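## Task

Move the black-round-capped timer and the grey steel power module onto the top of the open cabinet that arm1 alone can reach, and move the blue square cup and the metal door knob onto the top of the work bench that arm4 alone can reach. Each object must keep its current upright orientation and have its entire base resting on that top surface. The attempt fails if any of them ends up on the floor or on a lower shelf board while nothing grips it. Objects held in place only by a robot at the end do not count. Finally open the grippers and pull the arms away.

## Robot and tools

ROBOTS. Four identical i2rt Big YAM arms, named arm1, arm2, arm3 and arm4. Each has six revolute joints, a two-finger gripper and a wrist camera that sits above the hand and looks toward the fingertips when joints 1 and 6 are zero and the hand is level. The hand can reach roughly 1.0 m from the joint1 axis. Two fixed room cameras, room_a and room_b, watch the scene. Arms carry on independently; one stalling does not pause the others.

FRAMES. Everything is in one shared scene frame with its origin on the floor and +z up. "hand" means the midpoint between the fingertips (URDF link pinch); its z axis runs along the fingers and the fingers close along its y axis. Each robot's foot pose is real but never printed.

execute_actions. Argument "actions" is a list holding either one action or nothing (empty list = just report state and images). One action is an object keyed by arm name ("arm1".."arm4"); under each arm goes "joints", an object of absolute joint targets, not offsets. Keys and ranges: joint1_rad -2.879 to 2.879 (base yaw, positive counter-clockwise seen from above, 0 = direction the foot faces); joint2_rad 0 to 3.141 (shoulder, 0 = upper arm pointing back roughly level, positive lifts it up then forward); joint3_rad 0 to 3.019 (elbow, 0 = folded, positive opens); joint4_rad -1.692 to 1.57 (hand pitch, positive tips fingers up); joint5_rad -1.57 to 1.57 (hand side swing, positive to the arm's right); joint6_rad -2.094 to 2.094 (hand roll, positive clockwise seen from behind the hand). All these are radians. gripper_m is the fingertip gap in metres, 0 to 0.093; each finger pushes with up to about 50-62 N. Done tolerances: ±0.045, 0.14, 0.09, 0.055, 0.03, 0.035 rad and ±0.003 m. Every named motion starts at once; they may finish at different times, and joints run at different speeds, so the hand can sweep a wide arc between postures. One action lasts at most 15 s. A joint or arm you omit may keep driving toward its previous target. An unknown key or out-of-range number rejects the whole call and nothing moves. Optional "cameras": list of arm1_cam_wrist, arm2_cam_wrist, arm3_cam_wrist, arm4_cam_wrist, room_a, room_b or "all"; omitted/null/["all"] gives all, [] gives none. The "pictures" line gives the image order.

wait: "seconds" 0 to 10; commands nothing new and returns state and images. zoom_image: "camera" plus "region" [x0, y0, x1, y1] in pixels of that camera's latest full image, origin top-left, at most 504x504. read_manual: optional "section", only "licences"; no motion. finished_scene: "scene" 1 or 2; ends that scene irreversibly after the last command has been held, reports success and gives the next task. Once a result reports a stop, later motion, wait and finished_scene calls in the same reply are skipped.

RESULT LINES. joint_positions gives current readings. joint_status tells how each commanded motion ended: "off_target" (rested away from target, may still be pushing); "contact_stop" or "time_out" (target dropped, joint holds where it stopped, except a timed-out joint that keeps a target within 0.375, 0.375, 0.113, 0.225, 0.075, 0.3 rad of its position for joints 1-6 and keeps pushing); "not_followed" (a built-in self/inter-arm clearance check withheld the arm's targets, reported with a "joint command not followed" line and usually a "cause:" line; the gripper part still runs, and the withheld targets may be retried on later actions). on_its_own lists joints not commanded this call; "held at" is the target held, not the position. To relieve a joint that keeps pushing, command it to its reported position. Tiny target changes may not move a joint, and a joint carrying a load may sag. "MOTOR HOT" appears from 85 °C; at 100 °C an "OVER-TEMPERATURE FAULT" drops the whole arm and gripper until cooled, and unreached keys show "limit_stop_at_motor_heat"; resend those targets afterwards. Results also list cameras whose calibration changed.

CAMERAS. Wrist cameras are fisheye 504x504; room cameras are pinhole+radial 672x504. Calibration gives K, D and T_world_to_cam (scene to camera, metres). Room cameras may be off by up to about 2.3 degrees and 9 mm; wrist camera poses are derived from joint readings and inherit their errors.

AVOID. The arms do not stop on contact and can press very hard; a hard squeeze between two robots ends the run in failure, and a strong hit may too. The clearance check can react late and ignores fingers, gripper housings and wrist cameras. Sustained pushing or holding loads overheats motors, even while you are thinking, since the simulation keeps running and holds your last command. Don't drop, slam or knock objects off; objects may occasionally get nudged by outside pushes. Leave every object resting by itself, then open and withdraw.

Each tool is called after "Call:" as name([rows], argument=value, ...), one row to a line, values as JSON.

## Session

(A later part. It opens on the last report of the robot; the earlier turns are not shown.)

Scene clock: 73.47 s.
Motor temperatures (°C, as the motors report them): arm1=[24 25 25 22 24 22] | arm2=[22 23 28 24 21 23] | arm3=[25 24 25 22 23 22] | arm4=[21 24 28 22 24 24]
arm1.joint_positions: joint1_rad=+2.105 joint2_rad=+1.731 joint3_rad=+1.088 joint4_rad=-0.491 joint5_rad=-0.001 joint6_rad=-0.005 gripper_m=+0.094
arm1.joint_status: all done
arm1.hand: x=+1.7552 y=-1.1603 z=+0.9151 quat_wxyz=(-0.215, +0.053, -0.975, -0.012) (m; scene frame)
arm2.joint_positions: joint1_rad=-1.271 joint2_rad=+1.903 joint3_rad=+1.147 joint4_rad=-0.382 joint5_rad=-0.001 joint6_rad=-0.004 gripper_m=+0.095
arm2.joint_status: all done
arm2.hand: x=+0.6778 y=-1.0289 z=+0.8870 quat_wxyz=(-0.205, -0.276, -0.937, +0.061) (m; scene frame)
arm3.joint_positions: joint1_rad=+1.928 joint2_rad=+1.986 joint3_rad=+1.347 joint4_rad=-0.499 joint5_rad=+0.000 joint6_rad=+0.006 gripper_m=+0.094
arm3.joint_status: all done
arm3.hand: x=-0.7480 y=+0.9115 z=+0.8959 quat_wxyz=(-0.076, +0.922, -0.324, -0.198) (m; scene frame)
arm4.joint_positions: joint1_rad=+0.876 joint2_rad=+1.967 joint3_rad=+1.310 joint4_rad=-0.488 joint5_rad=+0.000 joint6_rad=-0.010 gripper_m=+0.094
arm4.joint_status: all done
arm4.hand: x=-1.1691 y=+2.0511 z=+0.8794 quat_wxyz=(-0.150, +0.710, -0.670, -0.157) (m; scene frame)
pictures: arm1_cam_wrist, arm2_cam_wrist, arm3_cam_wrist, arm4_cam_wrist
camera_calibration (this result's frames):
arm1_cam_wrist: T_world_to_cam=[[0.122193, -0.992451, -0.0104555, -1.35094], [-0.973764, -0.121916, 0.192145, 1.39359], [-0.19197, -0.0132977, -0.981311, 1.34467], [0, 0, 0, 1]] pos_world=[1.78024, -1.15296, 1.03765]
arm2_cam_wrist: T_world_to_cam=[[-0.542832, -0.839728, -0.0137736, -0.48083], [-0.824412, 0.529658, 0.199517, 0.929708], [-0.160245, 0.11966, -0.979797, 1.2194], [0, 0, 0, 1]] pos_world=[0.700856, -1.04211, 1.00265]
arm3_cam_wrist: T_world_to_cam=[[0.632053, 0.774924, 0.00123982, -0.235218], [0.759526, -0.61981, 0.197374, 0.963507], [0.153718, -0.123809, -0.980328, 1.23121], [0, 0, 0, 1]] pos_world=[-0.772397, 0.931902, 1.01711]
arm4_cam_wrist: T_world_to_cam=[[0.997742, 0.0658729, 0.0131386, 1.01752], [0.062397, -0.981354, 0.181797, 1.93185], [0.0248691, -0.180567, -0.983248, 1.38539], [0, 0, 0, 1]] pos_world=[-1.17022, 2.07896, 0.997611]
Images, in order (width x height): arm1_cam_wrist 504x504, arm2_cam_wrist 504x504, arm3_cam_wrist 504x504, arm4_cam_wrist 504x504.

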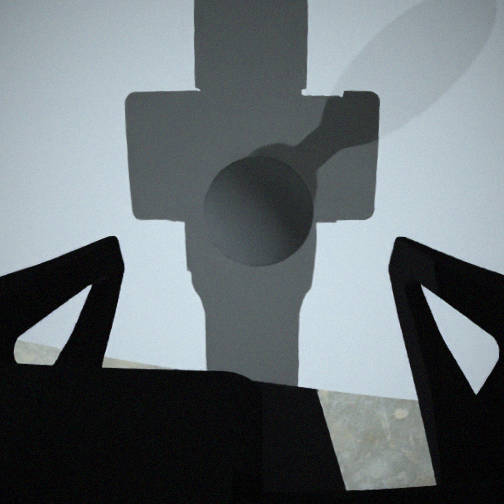

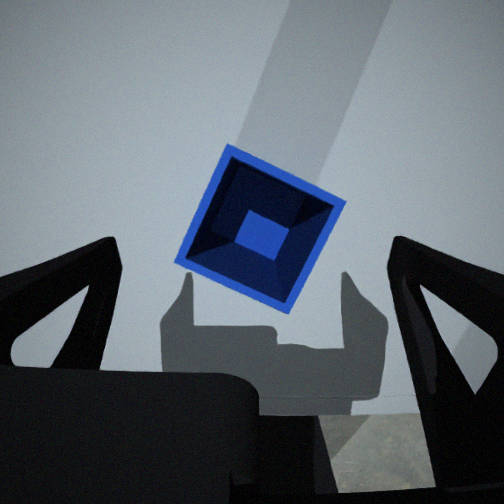

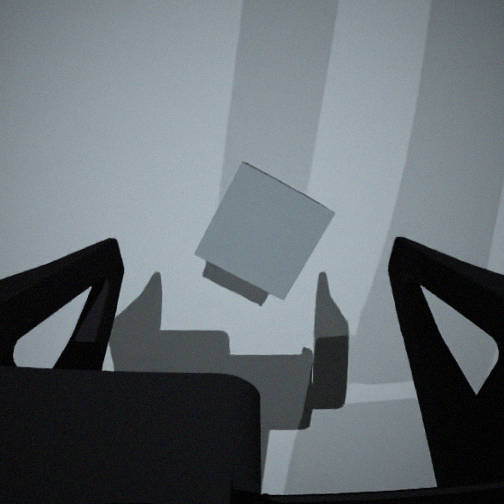

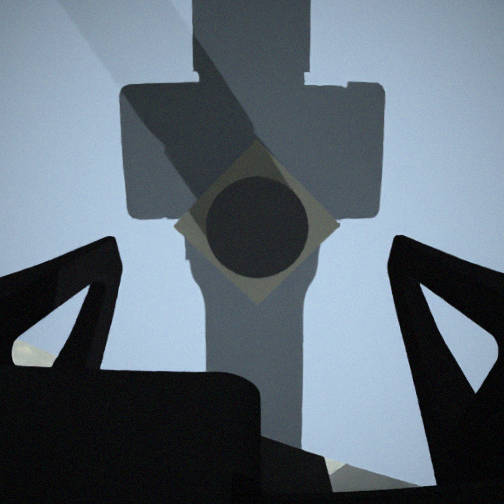

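Call:
execute_actions([
  {"arm1":{"joints":{"joint2_rad":1.781,"joint3_rad":1.064,"joint4_rad":-0.383}},"arm2":{"joints":{"joint2_rad":1.948,"joint3_rad":1.138,"joint4_rad":-0.29}},"arm3":{"joints":{"joint2_rad":2.033,"joint3_rad":1.324,"joint4_rad":-0.39}},"arm4":{"joints":{"joint6_rad":0.785,"joint2_rad":2.166,"joint3_rad":1.705,"joint4_rad":-1.04}}},
], cameras=["arm1_cam_wrist","arm2_cam_wrist","arm3_cam_wrist","arm4_cam_wrist"])

Scene clock: 80.67 s.
Motor temperatures (°C, as the motors report them): arm1=[24 25 25 22 24 22] | arm2=[22 23 28 24 21 23] | arm3=[25 24 25 22 23 22] | arm4=[21 24 28 22 24 24]
arm1.joint_positions: joint1_rad=+2.105 joint2_rad=+1.774 joint3_rad=+1.067 joint4_rad=-0.402 joint5_rad=-0.001 joint6_rad=-0.005 gripper_m=+0.094
arm1.joint_status: all done
arm1.hand: x=+1.7609 y=-1.1596 z=+0.8930 quat_wxyz=(-0.227, +0.053, -0.972, -0.012) (m; scene frame)
arm2.joint_positions: joint1_rad=-1.271 joint2_rad=+1.943 joint3_rad=+1.147 joint4_rad=-0.314 joint5_rad=-0.001 joint6_rad=-0.004 gripper_m=+0.095
arm2.joint_status: all done
arm2.hand: x=+0.6853 y=-1.0338 z=+0.8715 quat_wxyz=(-0.218, -0.275, -0.934, +0.065) (m; scene frame)
arm3.joint_positions: joint1_rad=+1.928 joint2_rad=+2.025 joint3_rad=+1.328 joint4_rad=-0.409 joint5_rad=+0.000 joint6_rad=+0.006 gripper_m=+0.094
arm3.joint_status: all done
arm3.hand: x=-0.7520 y=+0.9151 z=+0.8734 quat_wxyz=(-0.082, +0.919, -0.323, -0.212) (m; scene frame)
arm4.joint_positions: joint1_rad=+0.876 joint2_rad=+2.175 joint3_rad=+1.663 joint4_rad=-1.028 joint5_rad=+0.000 joint6_rad=+0.772 gripper_m=+0.094
arm4.joint_status: all done
arm4.hand: x=-1.1691 y=+2.0499 z=+0.8540 quat_wxyz=(-0.008, +0.411, -0.911, -0.020) (m; scene frame)
pictures: arm1_cam_wrist, arm2_cam_wrist, arm3_cam_wrist, arm4_cam_wrist
camera_calibration (this result's frames):
arm1_cam_wrist: T_world_to_cam=[[0.122427, -0.992427, -0.00998836, -1.35206], [-0.978269, -0.122365, 0.167384, 1.43296], [-0.167339, -0.010721, -0.985841, 1.28774], [0, 0, 0, 1]] pos_world=[1.78284, -1.15267, 1.01614]
arm2_cam_wrist: T_world_to_cam=[[-0.542497, -0.839946, -0.0137023, -0.481583], [-0.828865, 0.532544, 0.171404, 0.972036], [-0.136673, 0.104344, -0.985105, 1.17862], [0, 0, 0, 1]] pos_world=[0.705515, -1.04514, 0.987854]
arm3_cam_wrist: T_world_to_cam=[[0.631695, 0.775217, 0.000899237, -0.23572], [0.764384, -0.62306, 0.16587, 1.00739], [0.129145, -0.104092, -0.986147, 1.17875], [0, 0, 0, 1]] pos_world=[-0.773357, 0.933095, 0.99554]
arm4_cam_wrist: T_world_to_cam=[[0.757322, -0.652568, -0.0248852, 2.24203], [-0.531928, -0.638526, 0.556181, 0.218034], [-0.378835, -0.407971, -0.830689, 1.22409], [0, 0, 0, 1]] pos_world=[-1.11823, 2.10169, 0.951362]
Images, in order (width x height): arm1_cam_wrist 504x504, arm2_cam_wrist 504x504, arm3_cam_wrist 504x504, arm4_cam_wrist 504x504.

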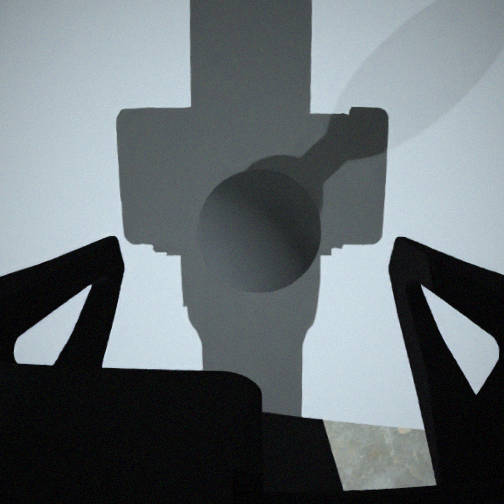

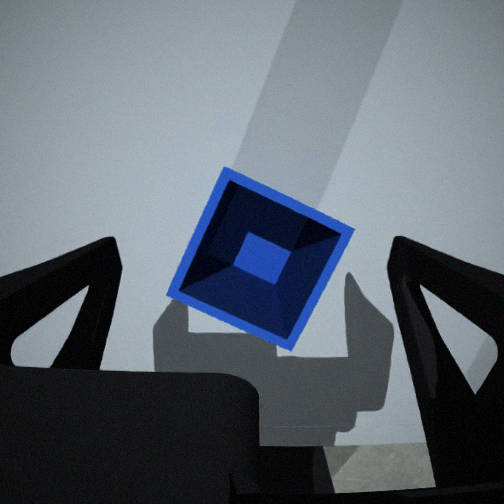

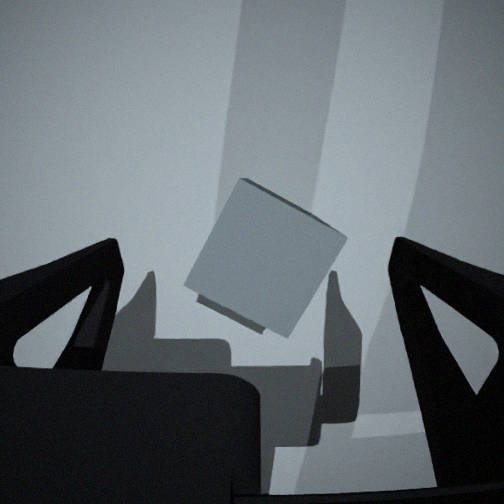

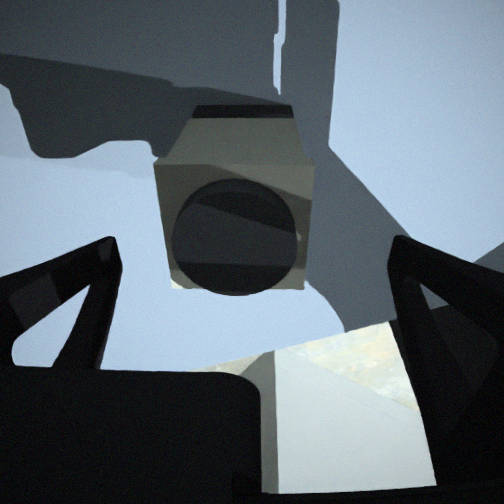

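Call:
execute_actions([
  {"arm1":{"joints":{"joint2_rad":1.896,"joint3_rad":1.006,"joint4_rad":-0.21}},"arm2":{"joints":{"joint2_rad":2.076,"joint3_rad":1.092,"joint4_rad":-0.116}},"arm3":{"joints":{"joint2_rad":2.145,"joint3_rad":1.278,"joint4_rad":-0.233}},"arm4":{"joints":{"joint2_rad":2.24,"joint3_rad":1.69,"joint4_rad":-0.95}}},
], cameras=["arm1_cam_wrist","arm2_cam_wrist","arm3_cam_wrist","arm4_cam_wrist"])

Scene clock: 92.03 s.
Motor temperatures (°C, as the motors report them): arm1=[24 25 24 22 24 22] | arm2=[22 23 27 24 21 23] | arm3=[25 24 25 22 23 22] | arm4=[21 25 28 22 24 24]
arm1.joint_positions: joint1_rad=+2.105 joint2_rad=+1.906 joint3_rad=+1.002 joint4_rad=-0.228 joint5_rad=-0.001 joint6_rad=-0.005 gripper_m=+0.094
arm1.joint_status: all done
arm1.hand: x=+1.7469 y=-1.1610 z=+0.8161 quat_wxyz=(-0.216, +0.053, -0.975, -0.012) (m; scene frame)
arm2.joint_positions: joint1_rad=-1.271 joint2_rad=+2.093 joint3_rad=+1.091 joint4_rad=-0.140 joint5_rad=-0.001 joint6_rad=-0.004 gripper_m=+0.095
arm2.joint_status: all done
arm2.hand: x=+0.6671 y=-1.0217 z=+0.7858 quat_wxyz=(-0.204, -0.275, -0.938, +0.061) (m; scene frame)
arm3.joint_positions: joint1_rad=+1.928 joint2_rad=+2.133 joint3_rad=+1.282 joint4_rad=-0.248 joint5_rad=-0.001 joint6_rad=+0.006 gripper_m=+0.094
arm3.joint_status: all done
arm3.hand: x=-0.7452 y=+0.9108 z=+0.8054 quat_wxyz=(-0.082, +0.918, -0.322, -0.215) (m; scene frame)
arm4.joint_positions: joint1_rad=+0.876 joint2_rad=+2.243 joint3_rad=+1.663 joint4_rad=-0.963 joint5_rad=+0.000 joint6_rad=+0.772 gripper_m=+0.094
arm4.joint_status: all done
arm4.hand: x=-1.1693 y=+2.0539 z=+0.8123 quat_wxyz=(-0.007, +0.411, -0.911, -0.018) (m; scene frame)
pictures: arm1_cam_wrist, arm2_cam_wrist, arm3_cam_wrist, arm4_cam_wrist
camera_calibration (this result's frames):
arm1_cam_wrist: T_world_to_cam=[[0.122204, -0.99245, -0.0104343, -1.35177], [-0.973982, -0.121938, 0.191022, 1.40565], [-0.190853, -0.0131808, -0.98153, 1.24434], [0, 0, 0, 1]] pos_world=[1.77176, -1.15376, 0.938737]
arm2_cam_wrist: T_world_to_cam=[[-0.542543, -0.839915, -0.0137802, -0.482374], [-0.824164, 0.529052, 0.202133, 0.93439], [-0.162484, 0.121023, -0.979261, 1.12013], [0, 0, 0, 1]] pos_world=[0.690387, -1.03506, 0.901383]
arm3_cam_wrist: T_world_to_cam=[[0.63136, 0.77549, 0.000154219, -0.236564], [0.765501, -0.62326, 0.159861, 1.01664], [0.124067, -0.100812, -0.98714, 1.10439], [0, 0, 0, 1]] pos_world=[-0.765896, 0.928416, 0.927701]
arm4_cam_wrist: T_world_to_cam=[[0.757079, -0.652944, -0.0222699, 2.24215], [-0.532263, -0.6362, 0.55852, 0.236571], [-0.378851, -0.41099, -0.829192, 1.19604], [0, 0, 0, 1]] pos_world=[-1.11845, 2.10607, 0.909546]
Images, in order (width x height): arm1_cam_wrist 504x504, arm2_cam_wrist 504x504, arm3_cam_wrist 504x504, arm4_cam_wrist 504x504.

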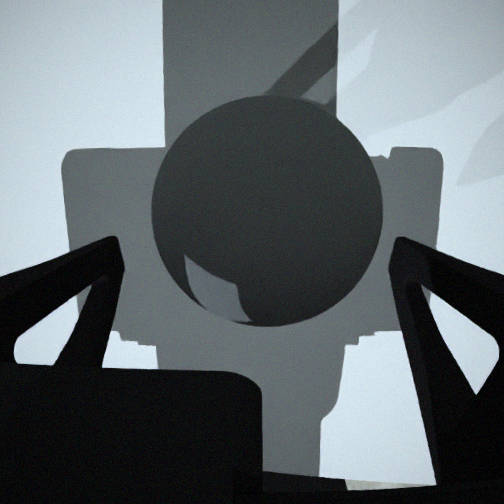

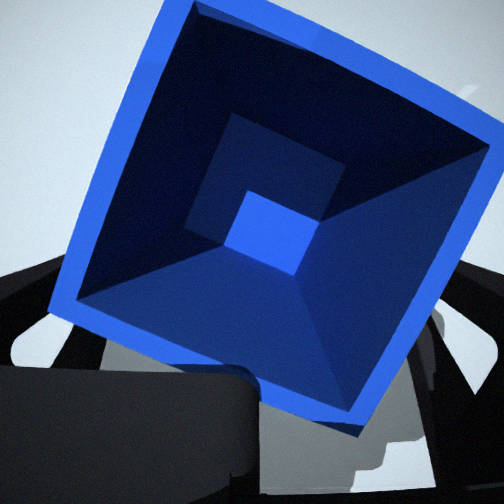

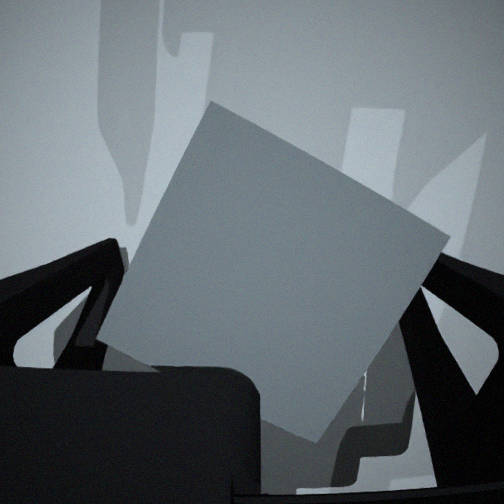

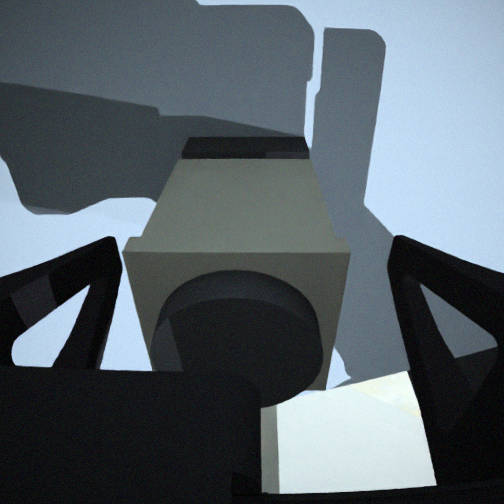

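Call:
execute_actions([
  {"arm1":{"joints":{"joint2_rad":1.958,"joint3_rad":1.012,"joint4_rad":-0.154}},"arm2":{"joints":{"gripper_m":0.0}},"arm3":{"joints":{"gripper_m":0.0}},"arm4":{"joints":{"joint2_rad":2.30,"joint4_rad":-1.0}}},
], cameras=["arm1_cam_wrist","arm2_cam_wrist","arm3_cam_wrist","arm4_cam_wrist"])

Scene clock: 96.23 s.
Motor temperatures (°C, as the motors report them): arm1=[24 25 24 22 24 22] | arm2=[22 23 27 24 21 23] | arm3=[25 24 24 22 23 22] | arm4=[21 25 28 22 24 24]
arm1.joint_positions: joint1_rad=+2.105 joint2_rad=+1.949 joint3_rad=+1.002 joint4_rad=-0.170 joint5_rad=-0.001 joint6_rad=-0.004 gripper_m=+0.094
arm1.joint_status: all done
arm1.hand: x=+1.7513 y=-1.1606 z=+0.7995 quat_wxyz=(-0.223, +0.053, -0.973, -0.012) (m; scene frame)
arm2.joint_positions: joint1_rad=-1.271 joint2_rad=+2.092 joint3_rad=+1.091 joint4_rad=-0.139 joint5_rad=+0.000 joint6_rad=-0.004 gripper_m=+0.001
arm2.joint_status: all done
arm2.hand: x=+0.6673 y=-1.0220 z=+0.7862 quat_wxyz=(-0.204, -0.276, -0.937, +0.061) (m; scene frame)
arm3.joint_positions: joint1_rad=+1.928 joint2_rad=+2.133 joint3_rad=+1.282 joint4_rad=-0.248 joint5_rad=-0.001 joint6_rad=+0.005 gripper_m=+0.044
arm3.joint_status: gripper_m off_target (ended at +0.044, target +0.000)
arm3.hand: x=-0.7451 y=+0.9109 z=+0.8054 quat_wxyz=(-0.082, +0.918, -0.322, -0.215) (m; scene frame)
arm4.joint_positions: joint1_rad=+0.876 joint2_rad=+2.282 joint3_rad=+1.668 joint4_rad=-0.988 joint5_rad=+0.000 joint6_rad=+0.773 gripper_m=+0.094
arm4.joint_status: all done
arm4.hand: x=-1.1688 y=+2.0424 z=+0.7901 quat_wxyz=(+0.004, +0.411, -0.912, +0.009) (m; scene frame)
pictures: arm1_cam_wrist, arm2_cam_wrist, arm3_cam_wrist, arm4_cam_wrist
camera_calibration (this result's frames):
arm1_cam_wrist: T_world_to_cam=[[0.121324, -0.992556, -0.0106502, -1.35041], [-0.976885, -0.121297, 0.176018, 1.43101], [-0.176, -0.0109512, -0.984329, 1.20773], [0, 0, 0, 1]] pos_world=[1.77433, -1.15356, 0.922534]
arm2_cam_wrist: T_world_to_cam=[[-0.543091, -0.839569, -0.0132426, -0.482202], [-0.823947, 0.529815, 0.201015, 0.936082], [-0.16175, 0.120081, -0.979499, 1.11938], [0, 0, 0, 1]] pos_world=[0.690462, -1.03521, 0.901876]
arm3_cam_wrist: T_world_to_cam=[[0.630964, 0.775812, 0.000837381, -0.237768], [0.76575, -0.622954, 0.159862, 1.01654], [0.124544, -0.100226, -0.987139, 1.10421], [0, 0, 0, 1]] pos_world=[-0.765917, 0.928392, 0.927702]
arm4_cam_wrist: T_world_to_cam=[[0.756614, -0.653622, 0.0176757, 2.20305], [-0.534107, -0.602221, 0.593347, 0.142839], [-0.37718, -0.458375, -0.804753, 1.25245], [0, 0, 0, 1]] pos_world=[-1.11817, 2.10007, 0.884216]
Images, in order (width x height): arm1_cam_wrist 504x504, arm2_cam_wrist 504x504, arm3_cam_wrist 504x504, arm4_cam_wrist 504x504.

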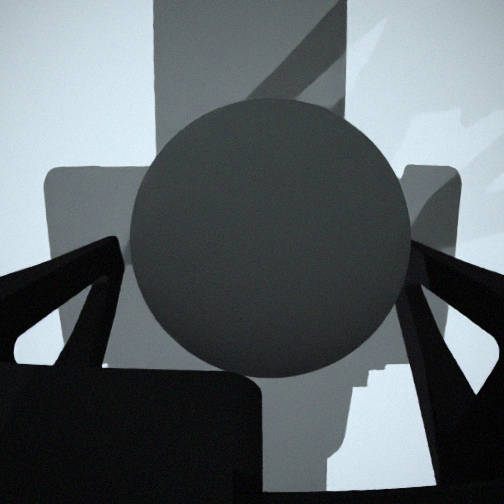

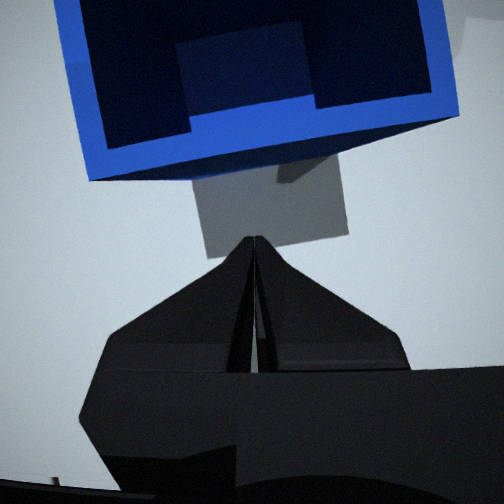

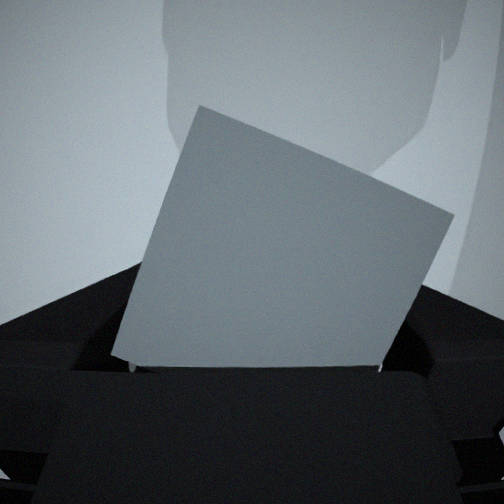

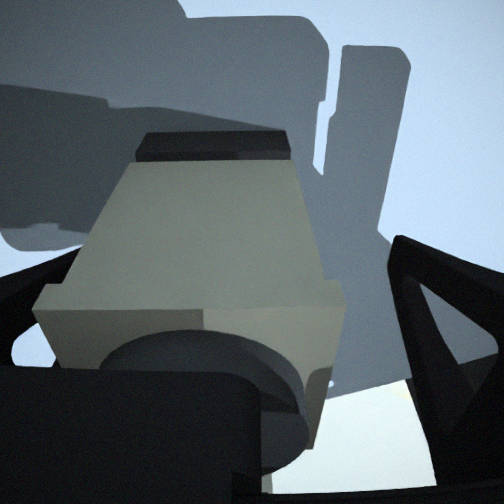

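Call:
execute_actions([
  {"arm1":{"joints":{"gripper_m":0.0}},"arm2":{"joints":{"gripper_m":0.093}},"arm4":{"joints":{"gripper_m":0.0}}},
], cameras=[])

Call:
execute_actions([
  {"arm2":{"joints":{"joint2_rad":2.13,"joint3_rad":1.228,"joint4_rad":-0.17}}},
], cameras=["arm1_cam_wrist","arm2_cam_wrist","arm4_cam_wrist"])

Scene clock: 102.03 s.
Motor temperatures (°C, as the motors report them): arm1=[24 25 24 22 24 22] | arm2=[22 23 27 24 21 23] | arm3=[25 24 24 22 23 22] | arm4=[21 25 27 22 24 24]
arm1.joint_positions: joint1_rad=+2.105 joint2_rad=+1.949 joint3_rad=+1.002 joint4_rad=-0.170 joint5_rad=-0.001 joint6_rad=-0.004 gripper_m=+0.046
arm1.joint_status: gripper_m off_target (ended at +0.046, target +0.000)
arm1.hand: x=+1.7514 y=-1.1606 z=+0.7996 quat_wxyz=(-0.223, +0.052, -0.973, -0.012) (m; scene frame)
arm2.joint_positions: joint1_rad=-1.271 joint2_rad=+2.092 joint3_rad=+1.091 joint4_rad=-0.139 joint5_rad=+0.000 joint6_rad=-0.004 gripper_m=+0.093
arm2.joint_status: all done
arm2.hand: x=+0.6673 y=-1.0220 z=+0.7862 quat_wxyz=(-0.204, -0.276, -0.937, +0.061) (m; scene frame)
arm3.joint_positions: joint1_rad=+1.928 joint2_rad=+2.133 joint3_rad=+1.282 joint4_rad=-0.248 joint5_rad=-0.001 joint6_rad=+0.005 gripper_m=+0.044
arm3.joint_status: not commanded
arm3.hand: x=-0.7451 y=+0.9109 z=+0.8054 quat_wxyz=(-0.082, +0.918, -0.322, -0.215) (m; scene frame)
arm4.joint_positions: joint1_rad=+0.876 joint2_rad=+2.282 joint3_rad=+1.668 joint4_rad=-0.989 joint5_rad=-0.001 joint6_rad=+0.773 gripper_m=+0.044
arm4.joint_status: gripper_m off_target (ended at +0.044, target +0.000)
arm4.hand: x=-1.1689 y=+2.0422 z=+0.7901 quat_wxyz=(+0.004, +0.410, -0.912, +0.009) (m; scene frame)
pictures: none
No camera images: the call's "cameras" was empty. Leave "cameras" out to get every camera's image.

Scene clock: 102.93 s.
Motor temperatures (°C, as the motors report them): arm1=[24 25 24 22 24 22] | arm2=[22 23 27 24 21 23] | arm3=[25 24 24 22 23 22] | arm4=[21 25 27 22 24 24]
arm1.joint_positions: joint1_rad=+2.105 joint2_rad=+1.949 joint3_rad=+1.002 joint4_rad=-0.170 joint5_rad=-0.001 joint6_rad=-0.004 gripper_m=+0.046
arm1.joint_status: not commanded
arm1.hand: x=+1.7514 y=-1.1606 z=+0.7996 quat_wxyz=(-0.223, +0.052, -0.973, -0.012) (m; scene frame)
arm2.joint_positions: joint1_rad=-1.271 joint2_rad=+2.129 joint3_rad=+1.194 joint4_rad=-0.155 joint5_rad=+0.000 joint6_rad=-0.004 gripper_m=+0.093
arm2.joint_status: all done
arm2.hand: x=+0.7029 y=-1.0451 z=+0.7963 quat_wxyz=(-0.227, -0.274, -0.932, +0.068) (m; scene frame)
arm3.joint_positions: joint1_rad=+1.928 joint2_rad=+2.133 joint3_rad=+1.282 joint4_rad=-0.248 joint5_rad=-0.001 joint6_rad=+0.005 gripper_m=+0.044
arm3.joint_status: not commanded
arm3.hand: x=-0.7451 y=+0.9109 z=+0.8054 quat_wxyz=(-0.082, +0.918, -0.322, -0.215) (m; scene frame)
arm4.joint_positions: joint1_rad=+0.876 joint2_rad=+2.282 joint3_rad=+1.668 joint4_rad=-0.989 joint5_rad=-0.001 joint6_rad=+0.773 gripper_m=+0.044
arm4.joint_status: not commanded
arm4.hand: x=-1.1689 y=+2.0422 z=+0.7901 quat_wxyz=(+0.004, +0.410, -0.912, +0.009) (m; scene frame)
pictures: arm1_cam_wrist, arm2_cam_wrist, arm4_cam_wrist
camera_calibration (this result's frames):
arm1_cam_wrist: T_world_to_cam=[[0.120986, -0.992595, -0.0108097, -1.34974], [-0.97699, -0.120997, 0.17564, 1.43192], [-0.175647, -0.0106891, -0.984395, 1.20752], [0, 0, 0, 1]] pos_world=[1.77437, -1.15358, 0.922585]
arm2_cam_wrist: T_world_to_cam=[[-0.542533, -0.839931, -0.0131464, -0.482982], [-0.831301, 0.534576, 0.152208, 1.02466], [-0.120817, 0.0935068, -0.988261, 1.08818], [0, 0, 0, 1]] pos_world=[0.721236, -1.05518, 0.913094]
arm4_cam_wrist: T_world_to_cam=[[0.756117, -0.654191, 0.0179373, 2.20334], [-0.534375, -0.601346, 0.593992, 0.140083], [-0.377798, -0.458713, -0.804271, 1.25193], [0, 0, 0, 1]] pos_world=[-1.11815, 2.09992, 0.884159]
Images, in order (width x height): arm1_cam_wrist 504x504, arm2_cam_wrist 504x504, arm4_cam_wrist 504x504.

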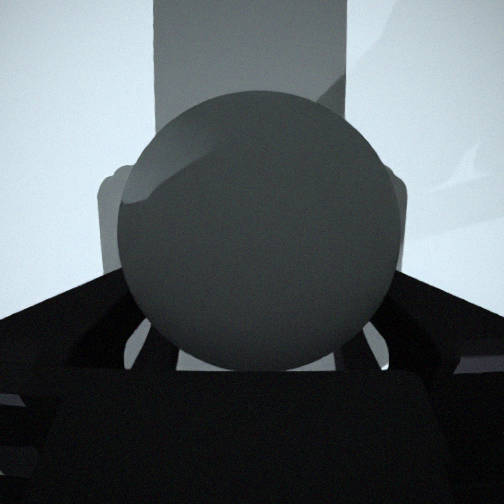

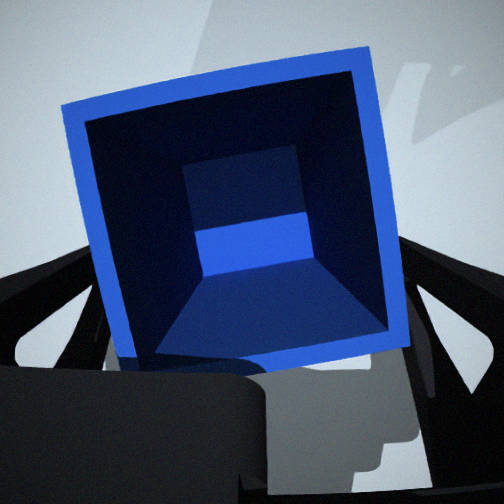

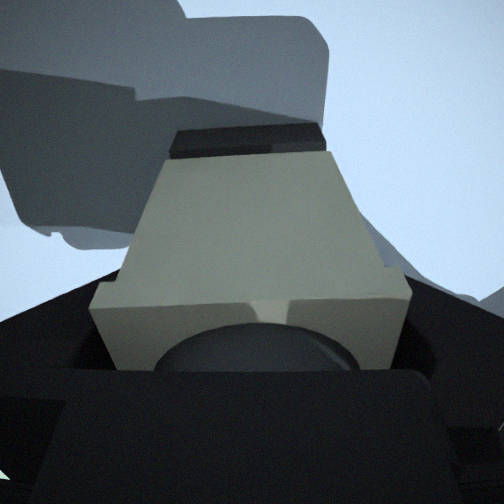

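Call:
execute_actions([
  {"arm1":{"joints":{"joint2_rad":1.62,"joint3_rad":1.1,"joint4_rad":-0.58}},"arm2":{"joints":{"gripper_m":0.0}},"arm3":{"joints":{"joint2_rad":1.85,"joint3_rad":1.38,"joint4_rad":-0.63}},"arm4":{"joints":{"joint2_rad":2.0,"joint3_rad":1.75,"joint4_rad":-1.3}}},
], cameras=[])

Call:
execute_actions([
  {"arm2":{"joints":{"joint2_rad":1.75,"joint3_rad":1.25,"joint4_rad":-0.6}},"arm3":{"joints":{"joint1_rad":-0.5}},"arm4":{"joints":{"joint1_rad":-0.6}},"arm1":{"joints":{"joint1_rad":-0.3}}},
], cameras=[])

Call:
execute_actions([
  {"arm2":{"joints":{"joint1_rad":1.436}},"arm4":{"joints":{"joint1_rad":-1.635}},"arm1":{"joints":{"joint1_rad":-1.48}}},
])

Scene clock: 115.20 s.
Motor temperatures (°C, as the motors report them): arm1=[24 25 24 22 24 22] | arm2=[22 23 28 24 21 23] | arm3=[25 24 24 22 23 22] | arm4=[21 25 27 21 24 24]
arm1.joint_positions: joint1_rad=+2.105 joint2_rad=+1.621 joint3_rad=+1.072 joint4_rad=-0.571 joint5_rad=-0.001 joint6_rad=-0.004 gripper_m=+0.046
arm1.joint_status: all done
arm1.hand: x=+1.7379 y=-1.1621 z=+0.9579 quat_wxyz=(-0.222, +0.052, -0.974, -0.012) (m; scene frame)
arm2.joint_positions: joint1_rad=-1.271 joint2_rad=+2.129 joint3_rad=+1.194 joint4_rad=-0.155 joint5_rad=+0.000 joint6_rad=-0.004 gripper_m=+0.055
arm2.joint_status: gripper_m off_target (ended at +0.055, target +0.000)
arm2.hand: x=+0.7029 y=-1.0451 z=+0.7963 quat_wxyz=(-0.227, -0.274, -0.932, +0.068) (m; scene frame)
arm3.joint_positions: joint1_rad=+1.928 joint2_rad=+1.852 joint3_rad=+1.349 joint4_rad=-0.622 joint5_rad=-0.001 joint6_rad=+0.005 gripper_m=+0.044
arm3.joint_status: all done
arm3.hand: x=-0.7385 y=+0.9024 z=+0.9668 quat_wxyz=(-0.078, +0.921, -0.323, -0.204) (m; scene frame)
arm4.joint_positions: joint1_rad=+0.876 joint2_rad=+2.011 joint3_rad=+1.731 joint4_rad=-1.288 joint5_rad=-0.001 joint6_rad=+0.773 gripper_m=+0.044
arm4.joint_status: all done
arm4.hand: x=-1.1680 y=+2.0274 z=+0.9755 quat_wxyz=(-0.002, +0.410, -0.912, -0.007) (m; scene frame)
pictures: none
No camera images: the call's "cameras" was empty. Leave "cameras" out to get every camera's image.

Scene clock: 117.67 s.
Motor temperatures (°C, as the motors report them): arm1=[24 25 25 22 24 22] | arm2=[22 23 28 24 21 23] | arm3=[25 24 25 22 23 22] | arm4=[21 25 27 21 24 24]
arm1.joint_positions: joint1_rad=-0.306 joint2_rad=+1.621 joint3_rad=+1.072 joint4_rad=-0.571 joint5_rad=+0.000 joint6_rad=-0.004 gripper_m=+0.046
arm1.joint_status: all done
arm1.hand: x=+0.8353 y=-1.6191 z=+0.9599 quat_wxyz=(-0.089, -0.890, -0.397, +0.205) (m; scene frame)
arm2.joint_positions: joint1_rad=-1.271 joint2_rad=+1.755 joint3_rad=+1.217 joint4_rad=-0.586 joint5_rad=+0.000 joint6_rad=-0.004 gripper_m=+0.055
arm2.joint_status: all done
arm2.hand: x=+0.6796 y=-1.0299 z=+0.9790 quat_wxyz=(-0.211, -0.275, -0.936, +0.063) (m; scene frame)
arm3.joint_positions: joint1_rad=-0.506 joint2_rad=+1.854 joint3_rad=+1.349 joint4_rad=-0.622 joint5_rad=+0.002 joint6_rad=+0.005 gripper_m=+0.044
arm3.joint_status: all done
arm3.hand: x=+0.3884 y=+0.5286 z=+0.9781 quat_wxyz=(-0.227, +0.013, -0.974, -0.008) (m; scene frame)
arm4.joint_positions: joint1_rad=-0.607 joint2_rad=+2.011 joint3_rad=+1.731 joint4_rad=-1.288 joint5_rad=+0.001 joint6_rad=+0.775 gripper_m=+0.044
arm4.joint_status: all done
arm4.hand: x=-0.5322 y=+1.4979 z=+0.9685 quat_wxyz=(+0.001, -0.314, -0.949, -0.005) (m; scene frame)
pictures: none
No camera images: the call's "cameras" was empty. Leave "cameras" out to get every camera's image.

Scene clock: 120.23 s.
Motor temperatures (°C, as the motors report them): arm1=[24 25 25 22 24 22] | arm2=[22 23 28 24 21 23] | arm3=[25 24 25 22 23 22] | arm4=[21 25 27 21 24 24]
arm1.joint_positions: joint1_rad=-1.486 joint2_rad=+1.621 joint3_rad=+1.072 joint4_rad=-0.571 joint5_rad=+0.001 joint6_rad=-0.004 gripper_m=+0.046
arm1.joint_status: all done
arm1.hand: x=+0.6898 y=-1.0343 z=+0.9607 quat_wxyz=(+0.039, -0.960, +0.166, +0.221) (m; scene frame)
arm2.joint_positions: joint1_rad=+1.442 joint2_rad=+1.755 joint3_rad=+1.217 joint4_rad=-0.586 joint5_rad=-0.001 joint6_rad=-0.004 gripper_m=+0.055
arm2.joint_status: all done
arm2.hand: x=-0.1343 y=-0.2070 z=+0.9804 quat_wxyz=(-0.106, +0.855, -0.468, -0.195) (m; scene frame)
arm3.joint_positions: joint1_rad=-0.506 joint2_rad=+1.854 joint3_rad=+1.349 joint4_rad=-0.622 joint5_rad=+0.002 joint6_rad=+0.005 gripper_m=+0.044
arm3.joint_status: not commanded
arm3.hand: x=+0.3884 y=+0.5286 z=+0.9781 quat_wxyz=(-0.227, +0.013, -0.974, -0.008) (m; scene frame)
arm4.joint_positions: joint1_rad=-1.646 joint2_rad=+2.011 joint3_rad=+1.731 joint4_rad=-1.288 joint5_rad=+0.001 joint6_rad=+0.775 gripper_m=+0.044
arm4.joint_status: all done
arm4.hand: x=-0.7603 y=+0.9349 z=+0.9622 quat_wxyz=(+0.004, -0.744, -0.668, -0.003) (m; scene frame)
pictures: arm1_cam_wrist, arm2_cam_wrist, arm3_cam_wrist, arm4_cam_wrist, room_a, room_b
camera_calibration (this result's frames):
arm1_cam_wrist: T_world_to_cam=[[0.322701, 0.94646, -0.0088379, 0.770256], [0.932566, -0.316339, 0.173927, -1.13586], [0.161819, -0.0643682, -0.984719, 0.892987], [0, 0, 0, 1]] pos_world=[0.666204, -1.03086, 1.08371]
arm2_cam_wrist: T_world_to_cam=[[0.84264, 0.538263, -0.0151883, 0.242521], [0.531582, -0.827019, 0.182923, -0.276247], [0.0859, -0.162212, -0.98301, 1.06034], [0, 0, 0, 1]] pos_world=[-0.148593, -0.187002, 1.09654]
arm3_cam_wrist: T_world_to_cam=[[0.0244298, -0.999496, -0.0202823, 0.538081], [-0.985574, -0.0274783, 0.166998, 0.24125], [-0.167471, 0.01591, -0.985749, 1.14587], [0, 0, 0, 1]] pos_world=[0.416524, 0.526208, 1.10016]
arm4_cam_wrist: T_world_to_cam=[[-0.995445, 0.0951069, 0.00658801, -0.854353], [0.0807386, 0.804276, 0.588746, -1.25107], [0.0506952, 0.586596, -0.808291, 0.389204], [0, 0, 0, 1]] pos_world=[-0.769183, 0.859157, 1.05678]
Images, in order (width x height): arm1_cam_wrist 504x504, arm2_cam_wrist 504x504, arm3_cam_wrist 504x504, arm4_cam_wrist 504x504, room_a 672x504, room_b 672x504.

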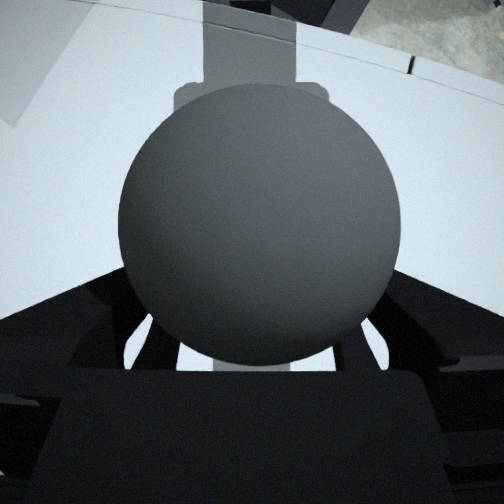

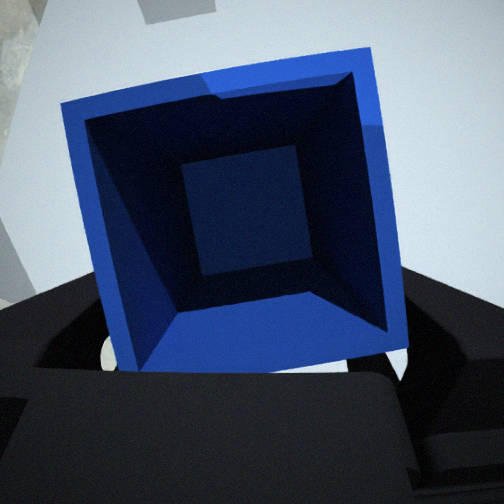

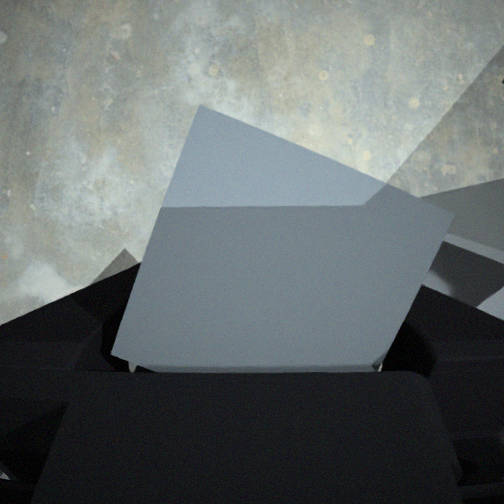

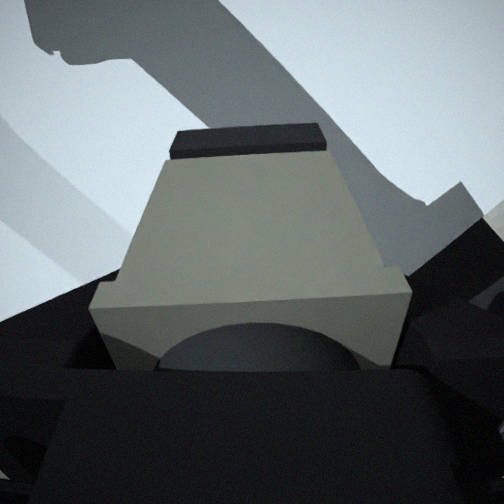

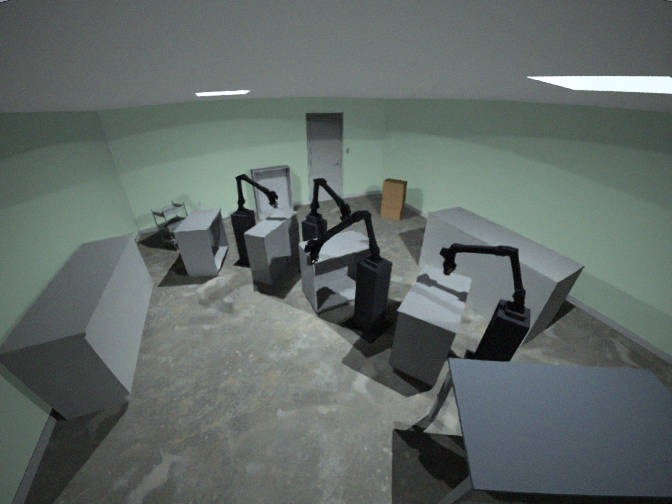

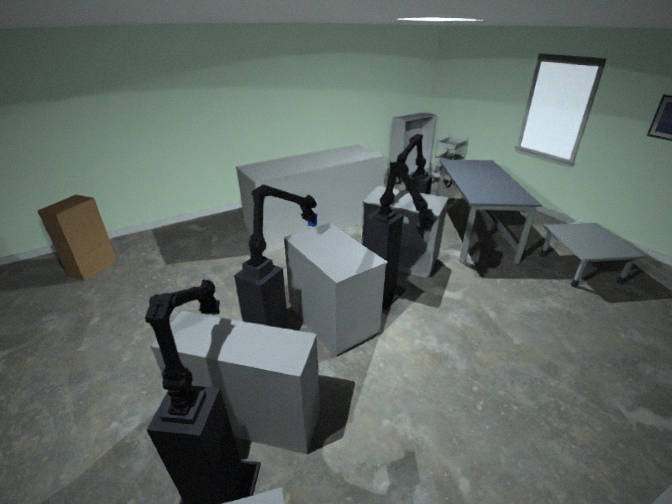

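Call:
execute_actions([
  {"arm2":{"joints":{"joint1_rad":1.2,"joint2_rad":1.9,"joint3_rad":1.4,"joint4_rad":-0.6}},"arm4":{"joints":{"joint2_rad":2.24,"joint3_rad":1.68,"joint4_rad":-0.96}},"arm1":{"joints":{"joint2_rad":1.91,"joint3_rad":0.988,"joint4_rad":-0.178}}},
], cameras=[])

Call:
execute_actions([
  {"arm2":{"joints":{"joint2_rad":2.152,"joint3_rad":1.294,"joint4_rad":-0.242}}},
], cameras=["room_a","room_b"])

Call:
zoom_image(camera="room_a", region=[220, 150, 520, 350])

Call:
zoom_image(camera="room_b", region=[140, 150, 480, 400])

Scene clock: 129.27 s.
Motor temperatures (°C, as the motors report them): arm1=[24 25 25 22 24 22] | arm2=[22 23 29 24 21 23] | arm3=[25 24 26 22 23 22] | arm4=[21 25 28 21 24 24]
arm1.joint_positions: joint1_rad=-1.486 joint2_rad=+1.925 joint3_rad=+0.973 joint4_rad=-0.199 joint5_rad=+0.001 joint6_rad=-0.004 gripper_m=+0.046
arm1.joint_status: all done
arm1.hand: x=+0.6923 y=-1.0352 z=+0.8026 quat_wxyz=(+0.036, -0.964, +0.166, +0.206) (m; scene frame)
arm2.joint_positions: joint1_rad=+1.206 joint2_rad=+1.914 joint3_rad=+1.346 joint4_rad=-0.589 joint5_rad=+0.002 joint6_rad=-0.004 gripper_m=+0.055
arm2.joint_status: all done
arm2.hand: x=-0.0217 y=-0.1068 z=+0.9412 quat_wxyz=(-0.120, +0.797, -0.568, -0.167) (m; scene frame)
arm3.joint_positions: joint1_rad=-0.506 joint2_rad=+1.854 joint3_rad=+1.349 joint4_rad=-0.622 joint5_rad=+0.002 joint6_rad=+0.005 gripper_m=+0.044
arm3.joint_status: not commanded
arm3.hand: x=+0.3884 y=+0.5286 z=+0.9781 quat_wxyz=(-0.227, +0.013, -0.974, -0.008) (m; scene frame)
arm4.joint_positions: joint1_rad=-1.643 joint2_rad=+2.235 joint3_rad=+1.678 joint4_rad=-0.971 joint5_rad=+0.001 joint6_rad=+0.775 gripper_m=+0.044
arm4.joint_status: all done
arm4.hand: x=-0.7400 y=+0.9132 z=+0.8085 quat_wxyz=(-0.016, -0.743, -0.669, -0.002) (m; scene frame)
pictures: none
No camera images: the call's "cameras" was empty. Leave "cameras" out to get every camera's image.

Scene clock: 130.33 s.
Motor temperatures (°C, as the motors report them): arm1=[24 25 25 22 24 22] | arm2=[22 23 29 24 21 23] | arm3=[25 24 26 22 23 22] | arm4=[21 25 27 21 24 24]
arm1.joint_positions: joint1_rad=-1.486 joint2_rad=+1.925 joint3_rad=+0.973 joint4_rad=-0.199 joint5_rad=+0.001 joint6_rad=-0.004 gripper_m=+0.046
arm1.joint_status: not commanded
arm1.hand: x=+0.6923 y=-1.0352 z=+0.8026 quat_wxyz=(+0.036, -0.964, +0.166, +0.206) (m; scene frame)
arm2.joint_positions: joint1_rad=+1.206 joint2_rad=+2.148 joint3_rad=+1.301 joint4_rad=-0.269 joint5_rad=+0.002 joint6_rad=-0.004 gripper_m=+0.053
arm2.joint_status: all done
arm2.hand: x=-0.0258 y=-0.0952 z=+0.8112 quat_wxyz=(-0.132, +0.793, -0.565, -0.183) (m; scene frame)
arm3.joint_positions: joint1_rad=-0.506 joint2_rad=+1.854 joint3_rad=+1.349 joint4_rad=-0.622 joint5_rad=+0.002 joint6_rad=+0.005 gripper_m=+0.044
arm3.joint_status: not commanded
arm3.hand: x=+0.3884 y=+0.5286 z=+0.9781 quat_wxyz=(-0.227, +0.013, -0.974, -0.008) (m; scene frame)
arm4.joint_positions: joint1_rad=-1.643 joint2_rad=+2.235 joint3_rad=+1.678 joint4_rad=-0.971 joint5_rad=+0.001 joint6_rad=+0.775 gripper_m=+0.044
arm4.joint_status: not commanded
arm4.hand: x=-0.7400 y=+0.9132 z=+0.8085 quat_wxyz=(-0.016, -0.743, -0.669, -0.002) (m; scene frame)
pictures: room_a, room_b
Images, in order (width x height): room_a 672x504, room_b 672x504.

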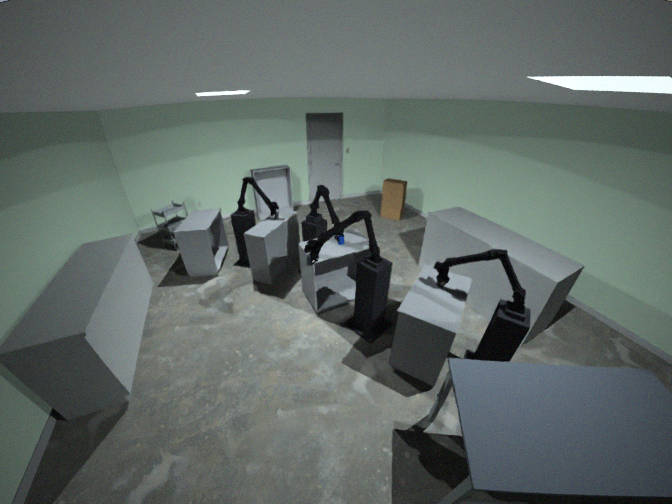

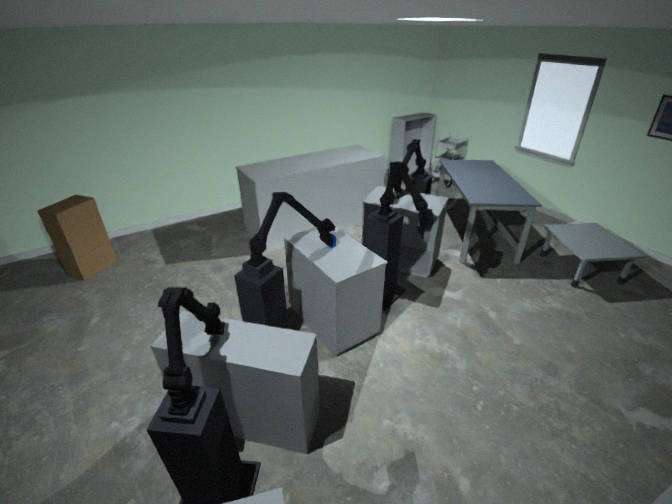

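Region (220, 150, 520, 350) of room_a's 672x504 image, scaled by 1.680, with more detail than that image has.

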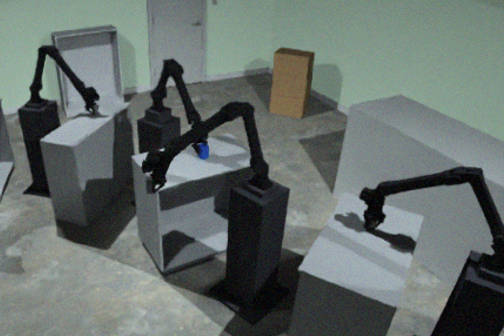

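Region (140, 150, 480, 400) of room_b's 672x504 image, scaled by 1.482, with more detail than that image has; it fills the top 371 rows of this view, and the rest is white.

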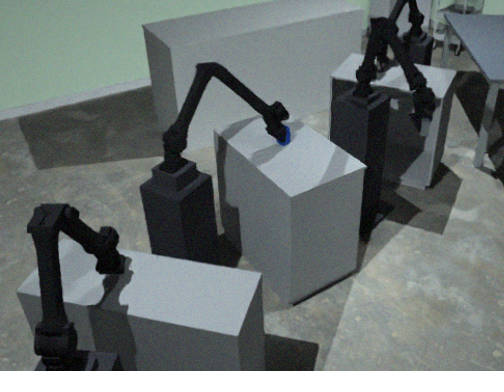

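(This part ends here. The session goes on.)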